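# Place matching-width blank against vise stop and jaw

## Task

Identify the plain metal blank whose width equals that of the dark setting master, and set it in the vise. It must rest on the pair of low bars between the jaws, either its original side up or flipped over, and be butted against both the fixed jaw (the end block without hoses) and the work stop (the short rod between the jaws). Every other block must finish fully on its own starting plate, either side up, and not on top of another block or a plate pin. The blank must stay put without the robot holding it, anything the robot is touching at the end must not drop more than about a fingernail's width once let go, and nothing may leave the table.

## Robot and tools

Robot: two FANUC CRX arms, left_arm and right_arm, each ending in a Robotiq 140 mm two-finger gripper. Their bases sit in the scene frame at left_arm (+0.038, +0.335, 0) and right_arm (+0.015, -0.498, 0). The names are just labels; they do not mean the left or right of a picture.

Scene frame: origin on the table top midway between the arms, +z up, +x outward over the table, left_arm on the +y side. All positions are in metres and all orientations are quaternions written w first (qw, qx, qy, qz), both in this frame. On the gripper, the fingers point along its own +z and close along its own y. The reported hand position is the point between the pads when shut; closed fingertips extend about 33 mm past it (9 mm when wide open), and while closing the tips creep roughly 24 mm further out, so keep clearance above surfaces. Printed positions can be slightly off, more so at long reach.

The 20-number row: one flat list covering both arms. First left_arm: x, y, z, qw, qx, qy, qz, then gripper position, force_limit, speed; then the same ten for right_arm. The xyz and quaternion are an absolute target pose for that gripper, not an offset. The last three of each half are each in [-1, 1]. position: +1 fully open (140 mm), about -0.8 pads touching, -1 squeeze until blocked. force_limit: -1 about 14 N, 0 about 60 N, +1 about 107 N. speed: -1 about 30 mm/s, 0 about 140, +1 about 250. To leave an arm alone, resend its previous full pose and its previous three gripper numbers (a 0 is a real command). Keep sending the same quaternion to hold orientation instead of copying a drifted one from results. A target more than 0.6 m from that arm's last reported position along any gripper axis gets the call rejected.

execute_actions: argument actions, a list of at most one item. Empty list: just report the state. {"rows": [...], "steps": n}: up to 15 rows, n at most 15 control steps of 1/30 s; each row drives one step and the final row repeats if there are fewer rows. {"steps": n} alone (n up to 300) waits, counting from the previous result, thinking time included. Optional pictures (boolean) toggles camera images.

move: target is one 20-number row; speed in m/s from 0.002 to 0.5 (default 0.25; rotation capped at twice that in rad/s). Both grippers follow straight lines that finish together, 0.5 to 10 s long; longer paths are cut off at 10 s. Gripper numbers are applied at the start. Paths do not avoid obstacles or the other arm, and hands can lag, wander or overshoot the speed, especially with an outstretched arm.



Control behaviour: each step the commanded pose is clamped to within 70 mm and 16 degrees of the measured pose, then solved by damped inverse kinematics, favouring position over orientation. After an action ends the arm only continues to its last clamped pose, so read the result and send the remainder.

Results: a state line per arm with gripper pose; object_status (0 moving, 1 blocked while opening, 2 blocked while closing, meaning a grip, 3 reached target or pads met); position_measured in counts (3 open, 230 pads together, not linear). Check for 2 after closing. To squeeze harder while gripping, raise force_limit and change position slightly, e.g. -1 to -0.98. A move adds a move: line with its ending (done, off_target, moving, held, fault), limits (paced = pose clipped, held = some steps blocked, after which motion can jump fast) and distance to target. "pose unreachable" and HELD mark commands the clearance check altered or blocked. Hand target shows where the controller is steering. Flange force is an approximate external force, including held weight; "no reading" means none available. MOTOR HOT warns of overheating before a brake stop.

Avoid: contact torque over a joint's load limit (35.6 N m on the wrist joints, 142 N m on the others) or 150 N of external force, either of which freezes the arm for 10 s. Arms are rigid, so aiming even a little into a solid surface can trip this; approach slowly and aim just at contact. Do not collide or push the arms into each other. Faster contact hits harder. Do not drop, slam or knock over blocks or push anything off the table. Occasional brief disturbances may tug a held part or nudge loose objects; recheck the scene before releasing.

Each tool is called after "Call:" by a JSON object that holds its "fn" and its "kwargs".

## Session

Call:
{"fn": "show_instructions", "kwargs": {}}

Call:
{"fn": "execute_actions", "kwargs": {"actions": []}}

Reference images for this scene: job sheet 1.

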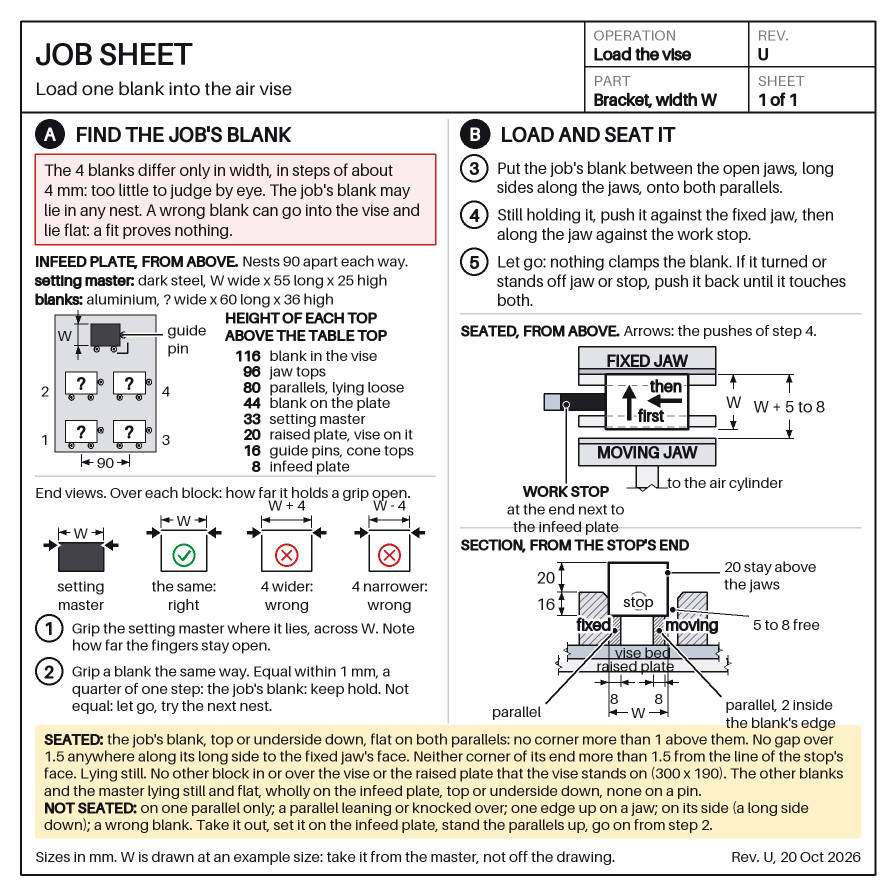

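Scene clock: 0.00 s of 6600.00 s.
left_arm: end_effector_position=(+0.6624, -0.1690, +0.1473) position_measured=3 object_status=3 end_effector_quat_wxyz=(+0.178, -0.202, +0.959, -0.087) | right_arm: end_effector_position=(+0.6094, -0.5437, +0.3508) position_measured=3 object_status=3 end_effector_quat_wxyz=(+0.146, +0.687, +0.710, -0.047)
Joint positions: left_arm=[-0.632  0.62   0.562 -0.137 -1.137 -0.549] | right_arm=[ 0.521  0.282  0.453  0.307 -1.683  2.896]
Joint velocities: left_arm=[-0.001 -0.001 -0.     0.     0.    -0.   ] | right_arm=[-0.002  0.    -0.001 -0.001  0.001  0.   ]
Flange force (N, the push that the arm receives, along the gripper's own x y z axes): no reading
Hand target (left_arm): +0.662, -0.169, +0.147; +0.178, -0.202, +0.959, -0.087
Hand target (right_arm): +0.609, -0.544, +0.351; +0.146, +0.687, +0.710, -0.047

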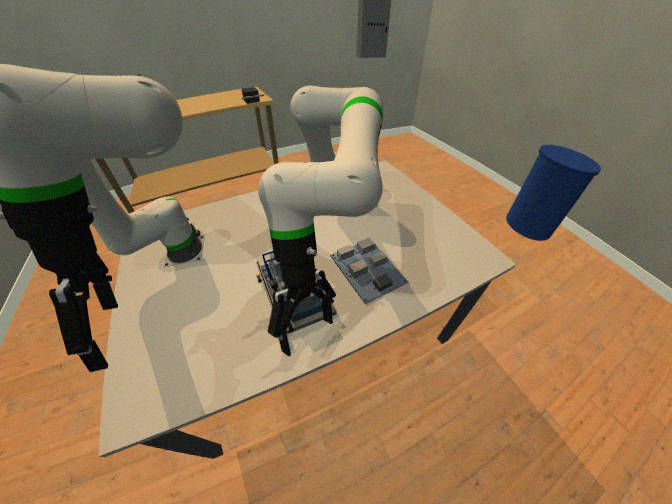

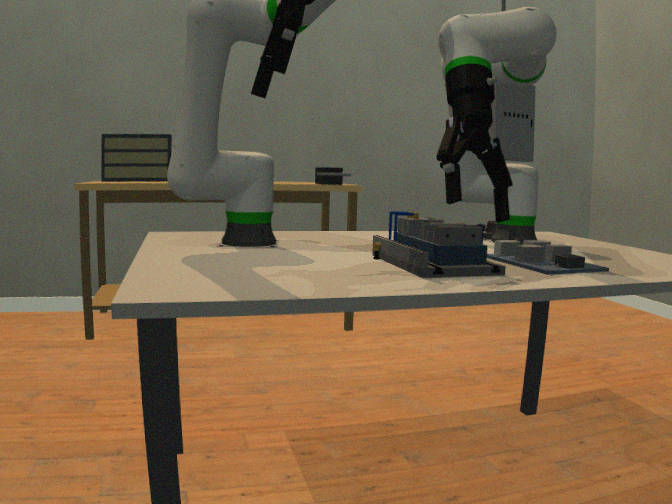

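Similar layout.

Call:
{"fn": "move", "kwargs": {"target": [0.55,0.12,0.15,0,0.707,-0.707,0,0.1,-1,0,0.6094,-0.5437,0.3508,0.146,0.687,0.71,-0.047,1,0,0], "speed": 0.35}}

Call:
{"fn": "zoom_image", "kwargs": {"camera": "cam_high", "region": [320, 220, 420, 310]}}

Call:
{"fn": "move", "kwargs": {"target": [0.54,0.145,0.075,0,0.707,-0.707,0,0.1,-1,0,0.6094,-0.5437,0.3508,0.146,0.687,0.71,-0.047,1,0,0]}}

Call:
{"fn": "zoom_image", "kwargs": {"camera": "cam_high", "region": [320, 220, 420, 310]}}

Call:
{"fn": "zoom_image", "kwargs": {"camera": "cam_low", "region": [480, 200, 620, 285]}}

Call:
{"fn": "zoom_image", "kwargs": {"camera": "cam_high", "region": [275, 270, 340, 330]}}

Scene clock: 9.93 s of 6600.00 s.
left_arm: end_effector_position=(+0.5497, +0.1202, +0.1499) position_measured=117 object_status=3 end_effector_quat_wxyz=(-0.001, +0.707, -0.707, -0.001) | right_arm: end_effector_position=(+0.6094, -0.5437, +0.3508) position_measured=3 object_status=3 end_effector_quat_wxyz=(+0.146, +0.687, +0.710, -0.047)
Joint positions: left_arm=[-0.22   0.285  0.118 -0.002 -1.403  0.162] | right_arm=[ 0.52   0.282  0.453  0.305 -1.683  2.898]
Joint velocities: left_arm=[ 0.002 -0.002 -0.001  0.    -0.001  0.002] | right_arm=[-0.001  0.     0.    -0.001  0.001 -0.   ]
Flange force (N, the push that the arm receives, along the gripper's own x y z axes): left_arm=[-2.4 3.1 1.7] | right_arm=[-0.9 1.8 -0.4]
Hand target (left_arm): +0.550, +0.120, +0.150; -0.001, +0.707, -0.707, -0.001
Hand target (right_arm): +0.609, -0.544, +0.351; +0.146, +0.687, +0.710, -0.047
Off the commanded pose (left_arm): 0.000 m, 0 deg.
Off the commanded pose (right_arm): 0.000 m, 0 deg.
After step 90, 4.70 s passed at rest.
move: done

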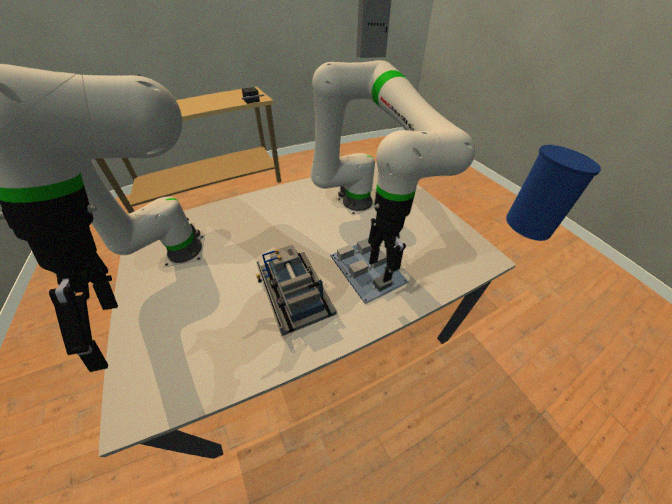

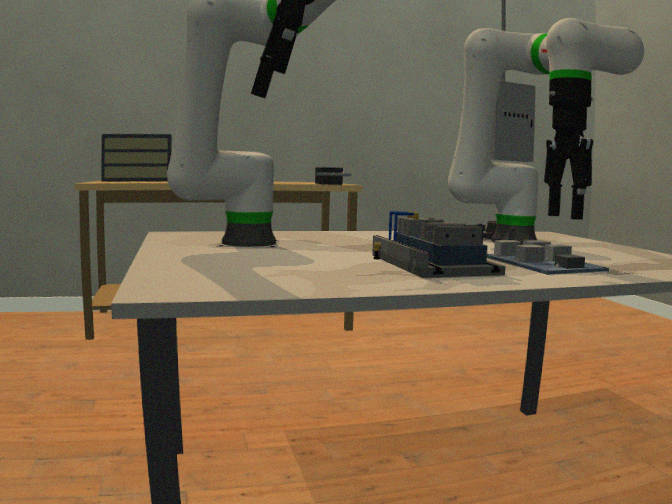

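Region (320, 220, 420, 310) of cam_high's 672x504 image, scaled by 5.040, with more detail than that image has; it fills the top 454 rows of this view, and the rest is white.

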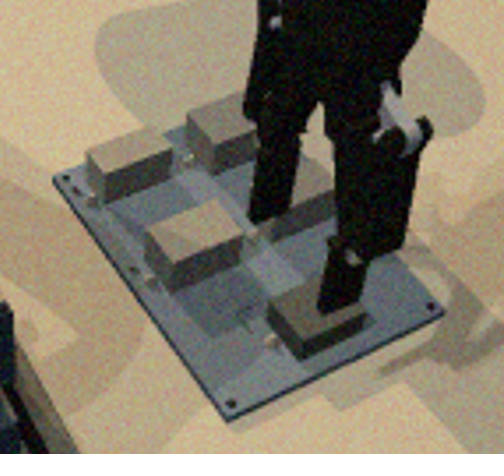

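Scene clock: 10.77 s of 6600.00 s.
left_arm: end_effector_position=(+0.5399, +0.1450, +0.0751) position_measured=117 object_status=3 end_effector_quat_wxyz=(-0.000, +0.707, -0.707, -0.000) | right_arm: end_effector_position=(+0.6094, -0.5437, +0.3508) position_measured=3 object_status=3 end_effector_quat_wxyz=(+0.146, +0.687, +0.710, -0.047)
Joint positions: left_arm=[-0.175  0.287 -0.061 -0.    -1.223  0.116] | right_arm=[ 0.52   0.282  0.453  0.305 -1.683  2.898]
Joint velocities: left_arm=[-0.     0.001 -0.003  0.     0.003 -0.002] | right_arm=[-0.     0.    -0.     0.002  0.001  0.   ]
Flange force (N, the push that the arm receives, along the gripper's own x y z axes): left_arm=[-1.1 0.3 2.3] | right_arm=[-1.4 3.8 -1.8]
Hand target (left_arm): +0.540, +0.145, +0.075; +0.000, +0.707, -0.707, -0.000
Hand target (right_arm): +0.609, -0.544, +0.351; +0.146, +0.687, +0.710, -0.047
Off the commanded pose (left_arm): 0.000 m, 0 deg.
Off the commanded pose (right_arm): 0.000 m, 0 deg.
move: done

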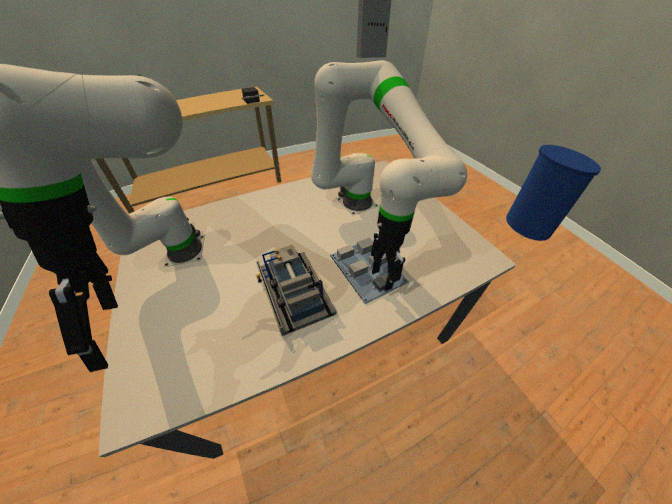

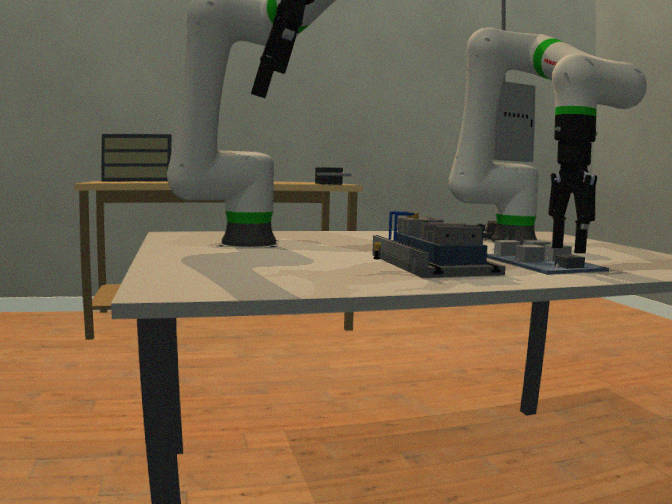

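Region (320, 220, 420, 310) of cam_high's 672x504 image, scaled by 5.040, with more detail than that image has; it fills the top 454 rows of this view, and the rest is white.

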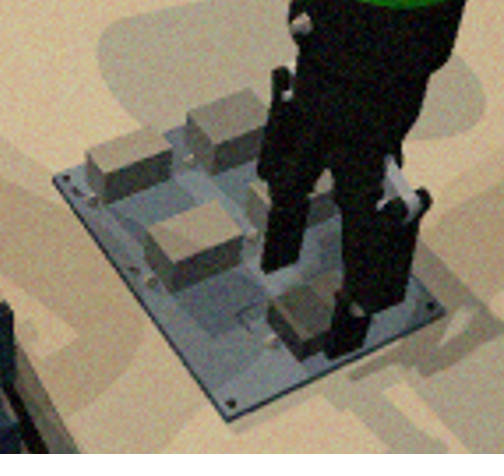

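Region (480, 200, 620, 285) of cam_low's 672x504 image, scaled by 3.600, with more detail than that image has; it fills the top 306 rows of this view, and the rest is white.

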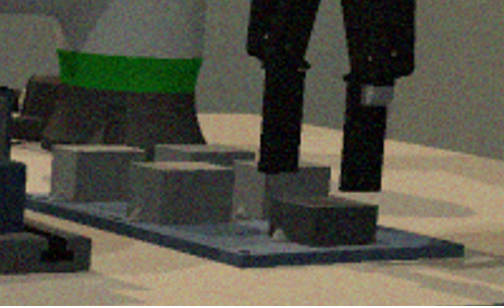

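Region (275, 270, 340, 330) of cam_high's 672x504 image, scaled by 7.754, with more detail than that image has; it fills the top 465 rows of this view, and the rest is white.

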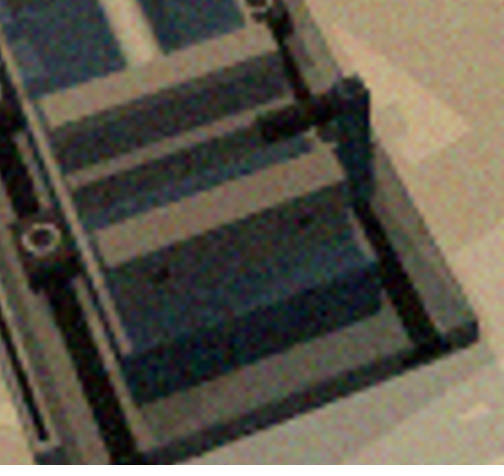

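Call:
{"fn": "move", "kwargs": {"target": [0.537,0.150,0.050,0,0.707,-0.707,0,0.1,-1,0,0.6094,-0.5437,0.3508,0.146,0.687,0.71,-0.047,1,0,0], "speed": 0.06}}

Call:
{"fn": "move", "kwargs": {"target": [0.537,0.150,0.050,0,0.707,-0.707,0,-1,-0.8,-0.7,0.6094,-0.5437,0.3508,0.146,0.687,0.71,-0.047,1,0,0]}}

Call:
{"fn": "zoom_image", "kwargs": {"camera": "cam_high", "region": [320, 220, 420, 310]}}

Call:
{"fn": "zoom_image", "kwargs": {"camera": "cam_low", "region": [480, 200, 620, 285]}}

Call:
{"fn": "move", "kwargs": {"target": [0.537,0.150,0.050,0,0.707,-0.707,0,0.1,-0.8,0,0.6094,-0.5437,0.3508,0.146,0.687,0.71,-0.047,1,0,0]}}

Call:
{"fn": "move", "kwargs": {"target": [0.53,0.148,0.088,0,0.707,-0.707,0,0.1,-0.8,0,0.6094,-0.5437,0.3508,0.146,0.687,0.71,-0.047,1,0,0]}}

Call:
{"fn": "move", "kwargs": {"target": [0.447,0.109,0.085,0,0.707,-0.707,0,0.1,-0.8,0,0.6094,-0.5437,0.3508,0.146,0.687,0.71,-0.047,1,0,0]}}

Call:
{"fn": "zoom_image", "kwargs": {"camera": "cam_high", "region": [320, 220, 420, 310]}}

Call:
{"fn": "zoom_image", "kwargs": {"camera": "cam_low", "region": [480, 200, 620, 285]}}

Scene clock: 32.60 s of 6600.00 s.
left_arm: end_effector_position=(+0.5370, +0.1500, +0.0501) position_measured=117 object_status=3 end_effector_quat_wxyz=(+0.000, +0.707, -0.707, +0.000) | right_arm: end_effector_position=(+0.6094, -0.5437, +0.3508) position_measured=3 object_status=3 end_effector_quat_wxyz=(+0.146, +0.687, +0.710, -0.047)
Joint positions: left_arm=[-0.166  0.299 -0.108  0.    -1.164  0.108] | right_arm=[ 0.52   0.282  0.453  0.305 -1.683  2.898]
Joint velocities: left_arm=[ 0.002  0.001 -0.001  0.001  0.003 -0.   ] | right_arm=[ 0.001 -0.001  0.001  0.001 -0.001  0.   ]
Flange force (N, the push that the arm receives, along the gripper's own x y z axes): left_arm=[-2.4 1.0 2.1] | right_arm=[-1.6 4.3 -1.2]
Hand target (left_arm): +0.537, +0.150, +0.050; +0.000, +0.707, -0.707, -0.000
Hand target (right_arm): +0.609, -0.544, +0.351; +0.146, +0.687, +0.710, -0.047
Off the commanded pose (left_arm): 0.000 m, 0 deg.
Off the commanded pose (right_arm): 0.000 m, 0 deg.
After step 90, 18.07 s passed at rest.
move: done

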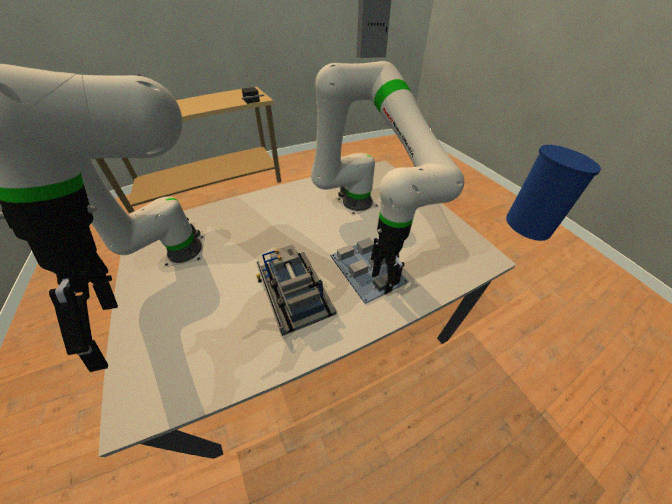

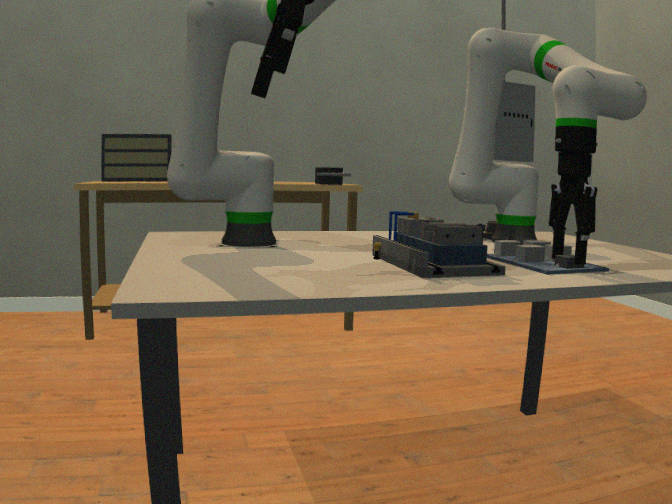

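Scene clock: 33.30 s of 6600.00 s.
left_arm: end_effector_position=(+0.5370, +0.1500, +0.0500) position_measured=167 object_status=0 end_effector_quat_wxyz=(+0.000, +0.707, -0.707, +0.000) | right_arm: end_effector_position=(+0.6094, -0.5437, +0.3508) position_measured=3 object_status=3 end_effector_quat_wxyz=(+0.146, +0.687, +0.710, -0.047)
Joint positions: left_arm=[-0.166  0.299 -0.108  0.    -1.164  0.108] | right_arm=[ 0.52   0.282  0.453  0.305 -1.683  2.898]
Joint velocities: left_arm=[ 0.001 -0.002 -0.001  0.    -0.    -0.001] | right_arm=[-0.001  0.     0.     0.001 -0.001 -0.   ]
Flange force (N, the push that the arm receives, along the gripper's own x y z axes): left_arm=[-2.8 7.2 -4.8] | right_arm=[-2.2 1.9 -0.5]
Hand target (left_arm): +0.537, +0.150, +0.050; +0.000, +0.707, -0.707, +0.000
Hand target (right_arm): +0.609, -0.544, +0.351; +0.146, +0.687, +0.710, -0.047
Off the commanded pose (left_arm): 0.000 m, 0 deg.
Off the commanded pose (right_arm): 0.000 m, 0 deg.
move: done

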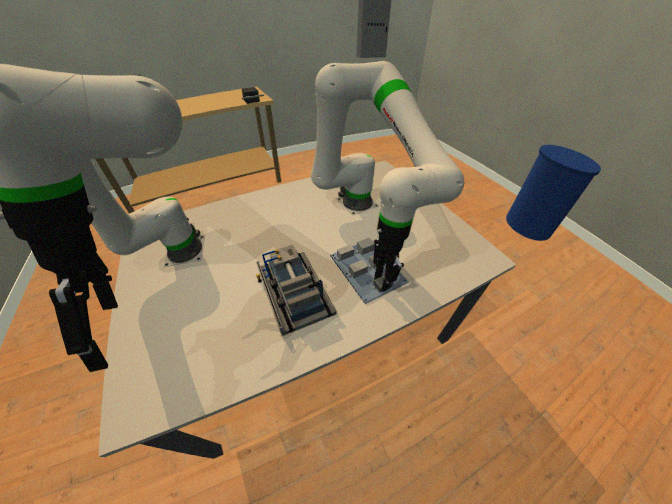

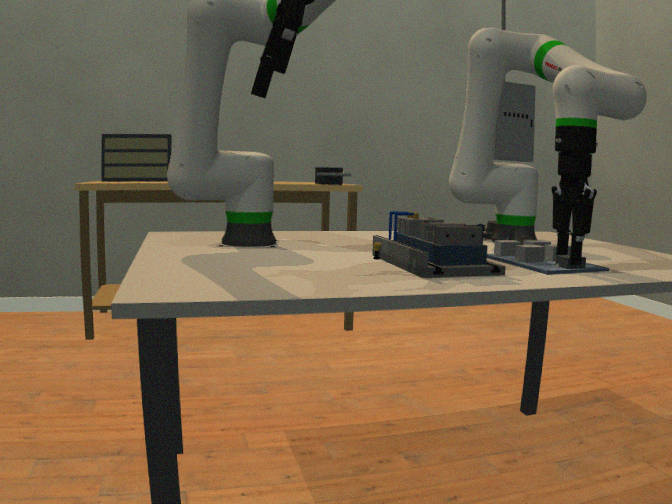

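Region (320, 220, 420, 310) of cam_high's 672x504 image, scaled by 5.040, with more detail than that image has; it fills the top 454 rows of this view, and the rest is white.

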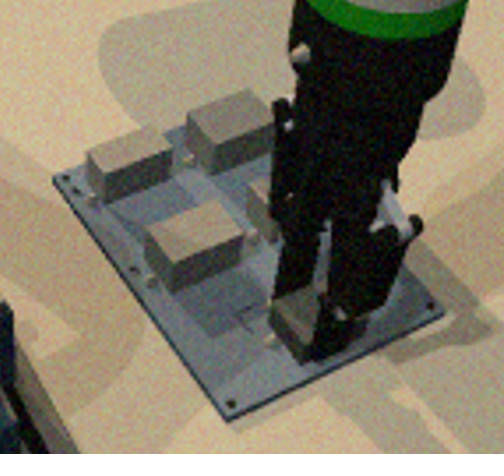

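Region (480, 200, 620, 285) of cam_low's 672x504 image, scaled by 3.600, with more detail than that image has; it fills the top 306 rows of this view, and the rest is white.

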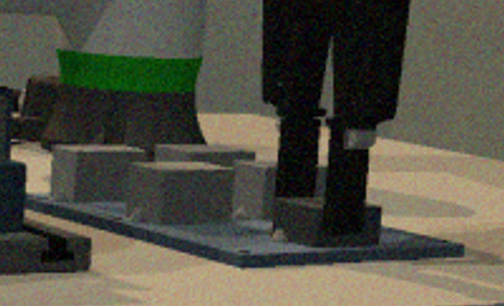

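Scene clock: 34.00 s of 6600.00 s.
left_arm: end_effector_position=(+0.5370, +0.1500, +0.0500) position_measured=117 object_status=3 end_effector_quat_wxyz=(+0.000, +0.707, -0.707, -0.000) | right_arm: end_effector_position=(+0.6094, -0.5437, +0.3508) position_measured=3 object_status=3 end_effector_quat_wxyz=(+0.146, +0.687, +0.710, -0.047)
Joint positions: left_arm=[-0.166  0.299 -0.108  0.    -1.164  0.108] | right_arm=[ 0.52   0.282  0.453  0.305 -1.683  2.898]
Joint velocities: left_arm=[-0.     0.001  0.001 -0.    -0.001  0.001] | right_arm=[ 0.    -0.001 -0.    -0.    -0.001 -0.   ]
Flange force (N, the push that the arm receives, along the gripper's own x y z axes): left_arm=[-1.7 4.3 2.5] | right_arm=[-1.5 2.8 -0.2]
Hand target (left_arm): +0.537, +0.150, +0.050; +0.000, +0.707, -0.707, +0.000
Hand target (right_arm): +0.609, -0.544, +0.351; +0.146, +0.687, +0.710, -0.047
Off the commanded pose (left_arm): 0.000 m, 0 deg.
Off the commanded pose (right_arm): 0.000 m, 0 deg.
move: done

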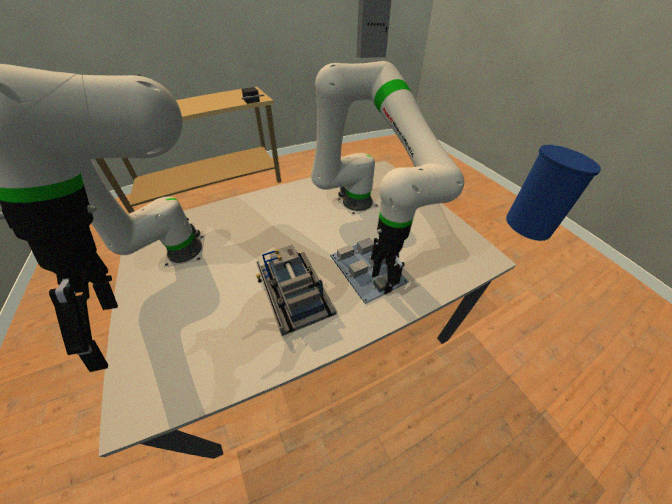

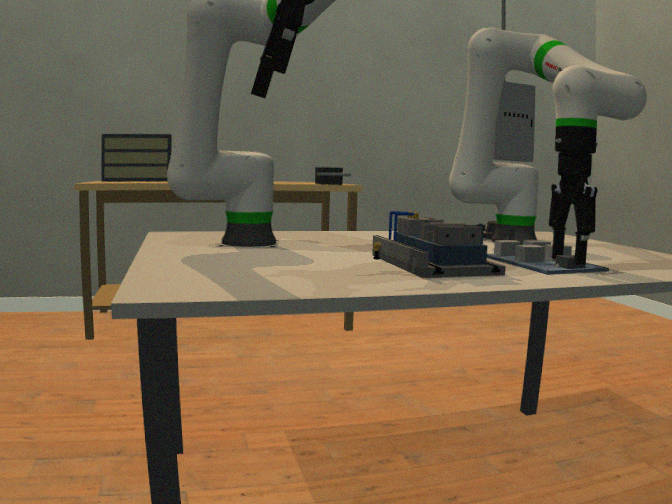

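Scene clock: 34.77 s of 6600.00 s.
left_arm: end_effector_position=(+0.5300, +0.1480, +0.0879) position_measured=117 object_status=3 end_effector_quat_wxyz=(+0.000, +0.707, -0.707, -0.000) | right_arm: end_effector_position=(+0.6094, -0.5437, +0.3508) position_measured=3 object_status=3 end_effector_quat_wxyz=(+0.146, +0.687, +0.710, -0.047)
Joint positions: left_arm=[-0.171  0.252 -0.074  0.    -1.245  0.113] | right_arm=[ 0.52   0.282  0.453  0.305 -1.683  2.898]
Joint velocities: left_arm=[ 0.     0.     0.002  0.    -0.002  0.001] | right_arm=[ 0.001 -0.001 -0.001  0.001  0.001  0.   ]
Flange force (N, the push that the arm receives, along the gripper's own x y z axes): left_arm=[-3.3 4.7 2.4] | right_arm=[-2.0 4.8 -2.4]
Hand target (left_arm): +0.530, +0.148, +0.088; -0.000, +0.707, -0.707, -0.000
Hand target (right_arm): +0.609, -0.544, +0.351; +0.146, +0.687, +0.710, -0.047
Off the commanded pose (left_arm): 0.000 m, 0 deg.
Off the commanded pose (right_arm): 0.000 m, 0 deg.
move: done

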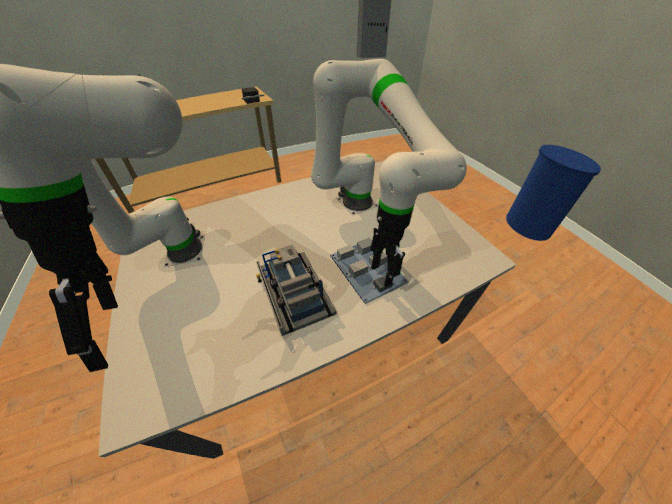

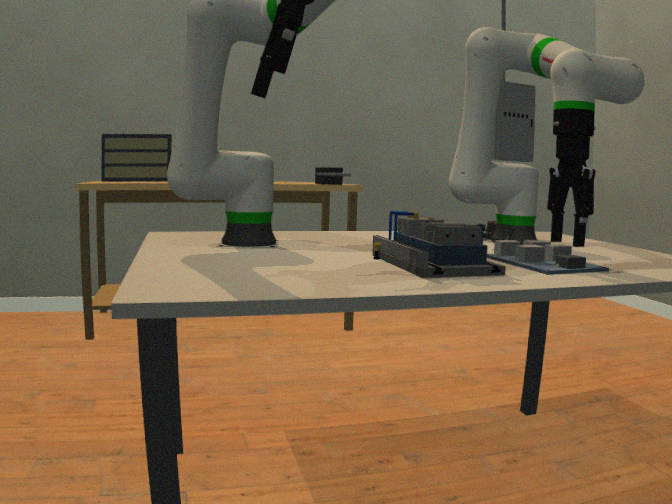

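Scene clock: 35.63 s of 6600.00 s.
left_arm: end_effector_position=(+0.4471, +0.1087, +0.0851) position_measured=117 object_status=3 end_effector_quat_wxyz=(+0.000, +0.707, -0.707, +0.000) | right_arm: end_effector_position=(+0.6094, -0.5437, +0.3508) position_measured=3 object_status=3 end_effector_quat_wxyz=(+0.146, +0.687, +0.710, -0.047)
Joint positions: left_arm=[-0.281  0.112 -0.246  0.001 -1.212  0.222] | right_arm=[ 0.52   0.282  0.453  0.305 -1.683  2.898]
Joint velocities: left_arm=[-0.001 -0.001 -0.001  0.     0.     0.   ] | right_arm=[ 0.001  0.001 -0.    -0.002  0.    -0.   ]
Flange force (N, the push that the arm receives, along the gripper's own x y z axes): left_arm=[-6.3 4.6 2.7] | right_arm=[-1.5 4.3 -1.8]
Hand target (left_arm): +0.447, +0.109, +0.085; +0.000, +0.707, -0.707, +0.000
Hand target (right_arm): +0.609, -0.544, +0.351; +0.146, +0.687, +0.710, -0.047
Off the commanded pose (left_arm): 0.000 m, 0 deg.
Off the commanded pose (right_arm): 0.000 m, 0 deg.
move: done

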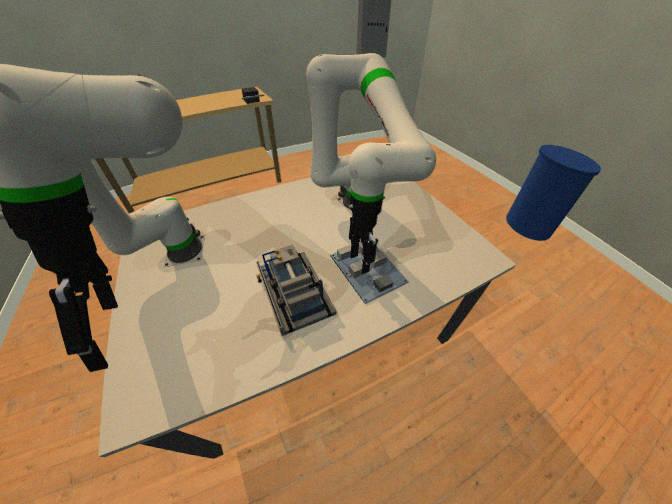

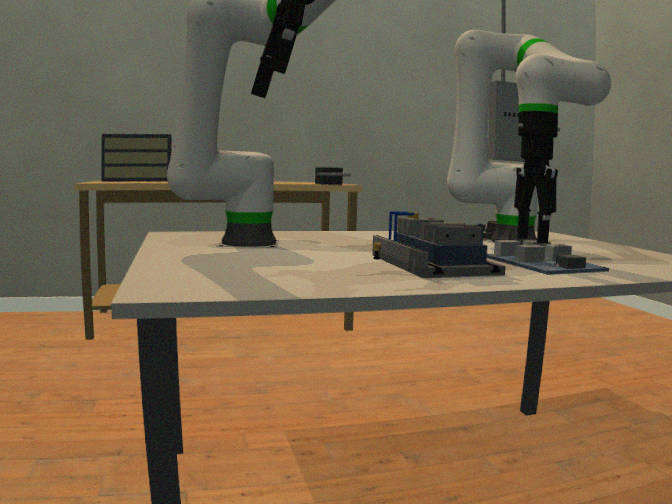

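Region (320, 220, 420, 310) of cam_high's 672x504 image, scaled by 5.040, with more detail than that image has; it fills the top 454 rows of this view, and the rest is white.

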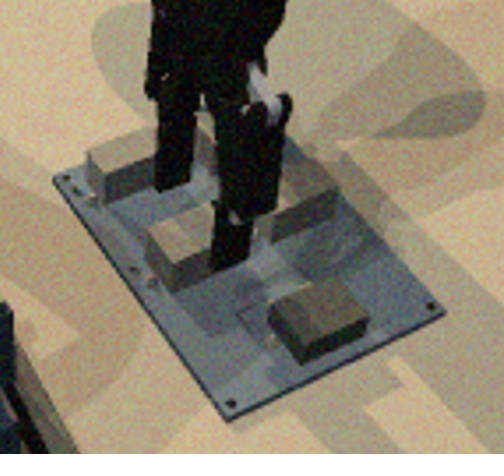

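Region (480, 200, 620, 285) of cam_low's 672x504 image, scaled by 3.600, with more detail than that image has; it fills the top 306 rows of this view, and the rest is white.

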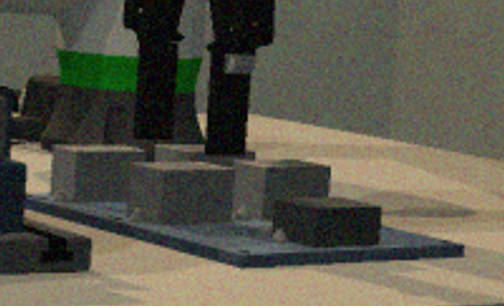

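Call:
{"fn": "move", "kwargs": {"target": [0.445,0.106,0.059,0,0.707,-0.707,0,0.1,-0.8,0,0.6094,-0.5437,0.3508,0.146,0.687,0.71,-0.047,1,0,0], "speed": 0.06}}

Call:
{"fn": "move", "kwargs": {"target": [0.445,0.106,0.059,0,0.707,-0.707,0,-1,-0.8,-0.7,0.6094,-0.5437,0.3508,0.146,0.687,0.71,-0.047,1,0,0]}}

Call:
{"fn": "zoom_image", "kwargs": {"camera": "cam_high", "region": [320, 220, 420, 310]}}

Call:
{"fn": "zoom_image", "kwargs": {"camera": "cam_low", "region": [480, 200, 620, 285]}}

Scene clock: 47.93 s of 6600.00 s.
left_arm: end_effector_position=(+0.4450, +0.1060, +0.0591) position_measured=117 object_status=3 end_effector_quat_wxyz=(-0.000, +0.707, -0.707, +0.000) | right_arm: end_effector_position=(+0.6094, -0.5437, +0.3508) position_measured=3 object_status=3 end_effector_quat_wxyz=(+0.146, +0.687, +0.710, -0.047)
Joint positions: left_arm=[-0.288  0.136 -0.285 -0.    -1.15   0.23 ] | right_arm=[ 0.52   0.282  0.453  0.305 -1.683  2.898]
Joint velocities: left_arm=[-0.001  0.001 -0.002 -0.     0.003  0.   ] | right_arm=[-0.001  0.001  0.     0.     0.002  0.   ]
Flange force (N, the push that the arm receives, along the gripper's own x y z axes): left_arm=[-2.4 -0.1 2.7] | right_arm=[-1.2 3.4 -1.0]
Hand target (left_arm): +0.445, +0.106, +0.059; +0.000, +0.707, -0.707, +0.000
Hand target (right_arm): +0.609, -0.544, +0.351; +0.146, +0.687, +0.710, -0.047
Off the commanded pose (left_arm): 0.000 m, 0 deg.
Off the commanded pose (right_arm): 0.000 m, 0 deg.
After step 90, 8.53 s passed at rest.
move: done

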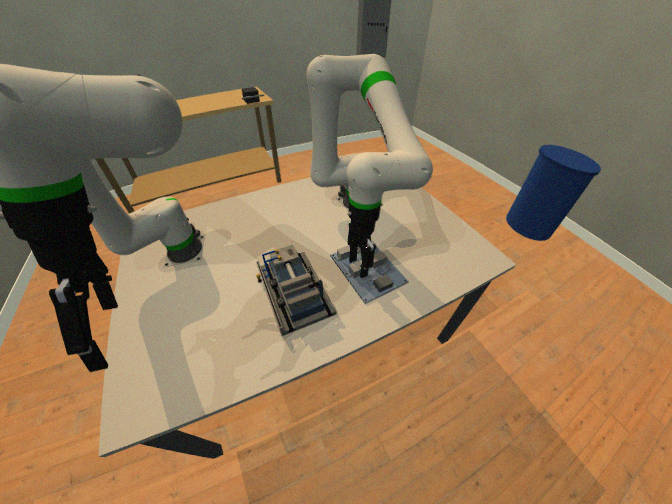

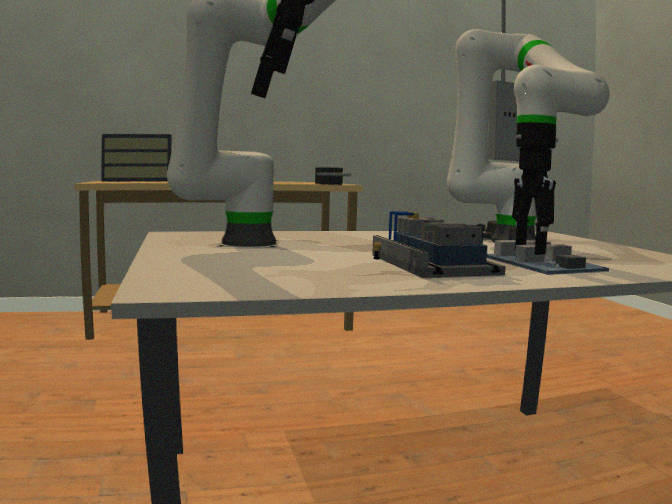

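Scene clock: 48.70 s of 6600.00 s.
left_arm: end_effector_position=(+0.4450, +0.1060, +0.0590) position_measured=173 object_status=2 end_effector_quat_wxyz=(-0.000, +0.707, -0.707, -0.000) | right_arm: end_effector_position=(+0.6094, -0.5437, +0.3508) position_measured=3 object_status=3 end_effector_quat_wxyz=(+0.146, +0.687, +0.710, -0.047)
Joint positions: left_arm=[-0.288  0.136 -0.285 -0.    -1.15   0.23 ] | right_arm=[ 0.52   0.282  0.453  0.305 -1.683  2.898]
Joint velocities: left_arm=[ 0.     0.    -0.001 -0.    -0.    -0.   ] | right_arm=[ 0.001  0.    -0.     0.    -0.     0.   ]
Flange force (N, the push that the arm receives, along the gripper's own x y z axes): left_arm=[-3.3 0.8 -5.3] | right_arm=[-1.3 3.7 -1.4]
Hand target (left_arm): +0.445, +0.106, +0.059; +0.000, +0.707, -0.707, +0.000
Hand target (right_arm): +0.609, -0.544, +0.351; +0.146, +0.687, +0.710, -0.047
Off the commanded pose (left_arm): 0.000 m, 0 deg.
Off the commanded pose (right_arm): 0.000 m, 0 deg.
move: done

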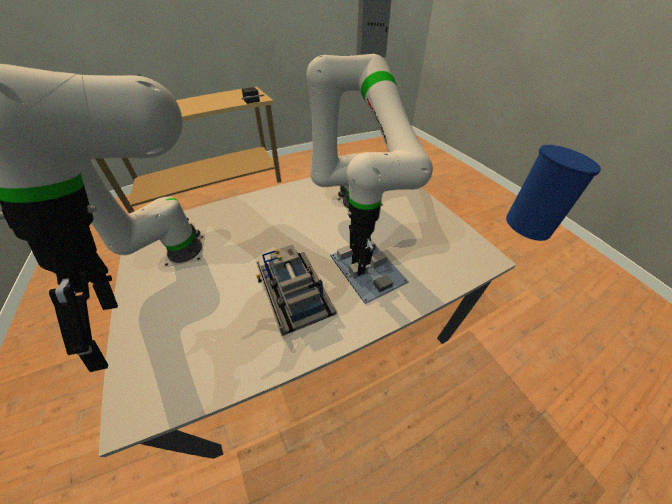

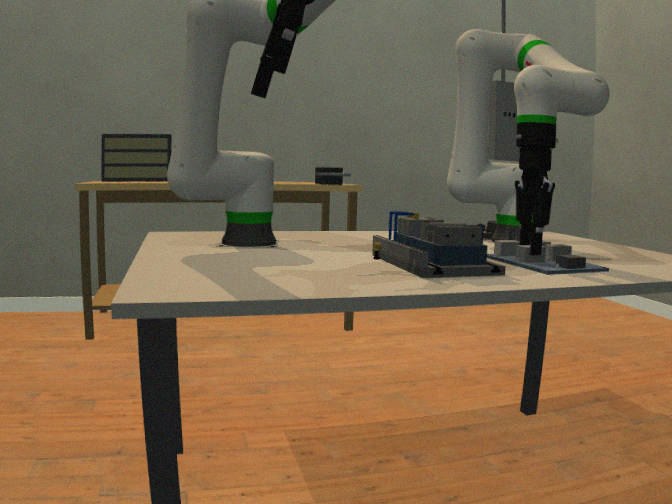

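Region (320, 220, 420, 310) of cam_high's 672x504 image, scaled by 5.040, with more detail than that image has; it fills the top 454 rows of this view, and the rest is white.

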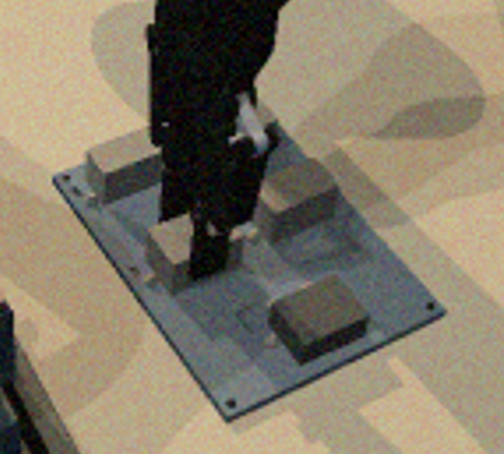

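Region (480, 200, 620, 285) of cam_low's 672x504 image, scaled by 3.600, with more detail than that image has; it fills the top 306 rows of this view, and the rest is white.

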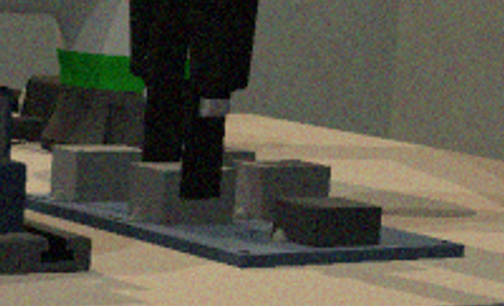

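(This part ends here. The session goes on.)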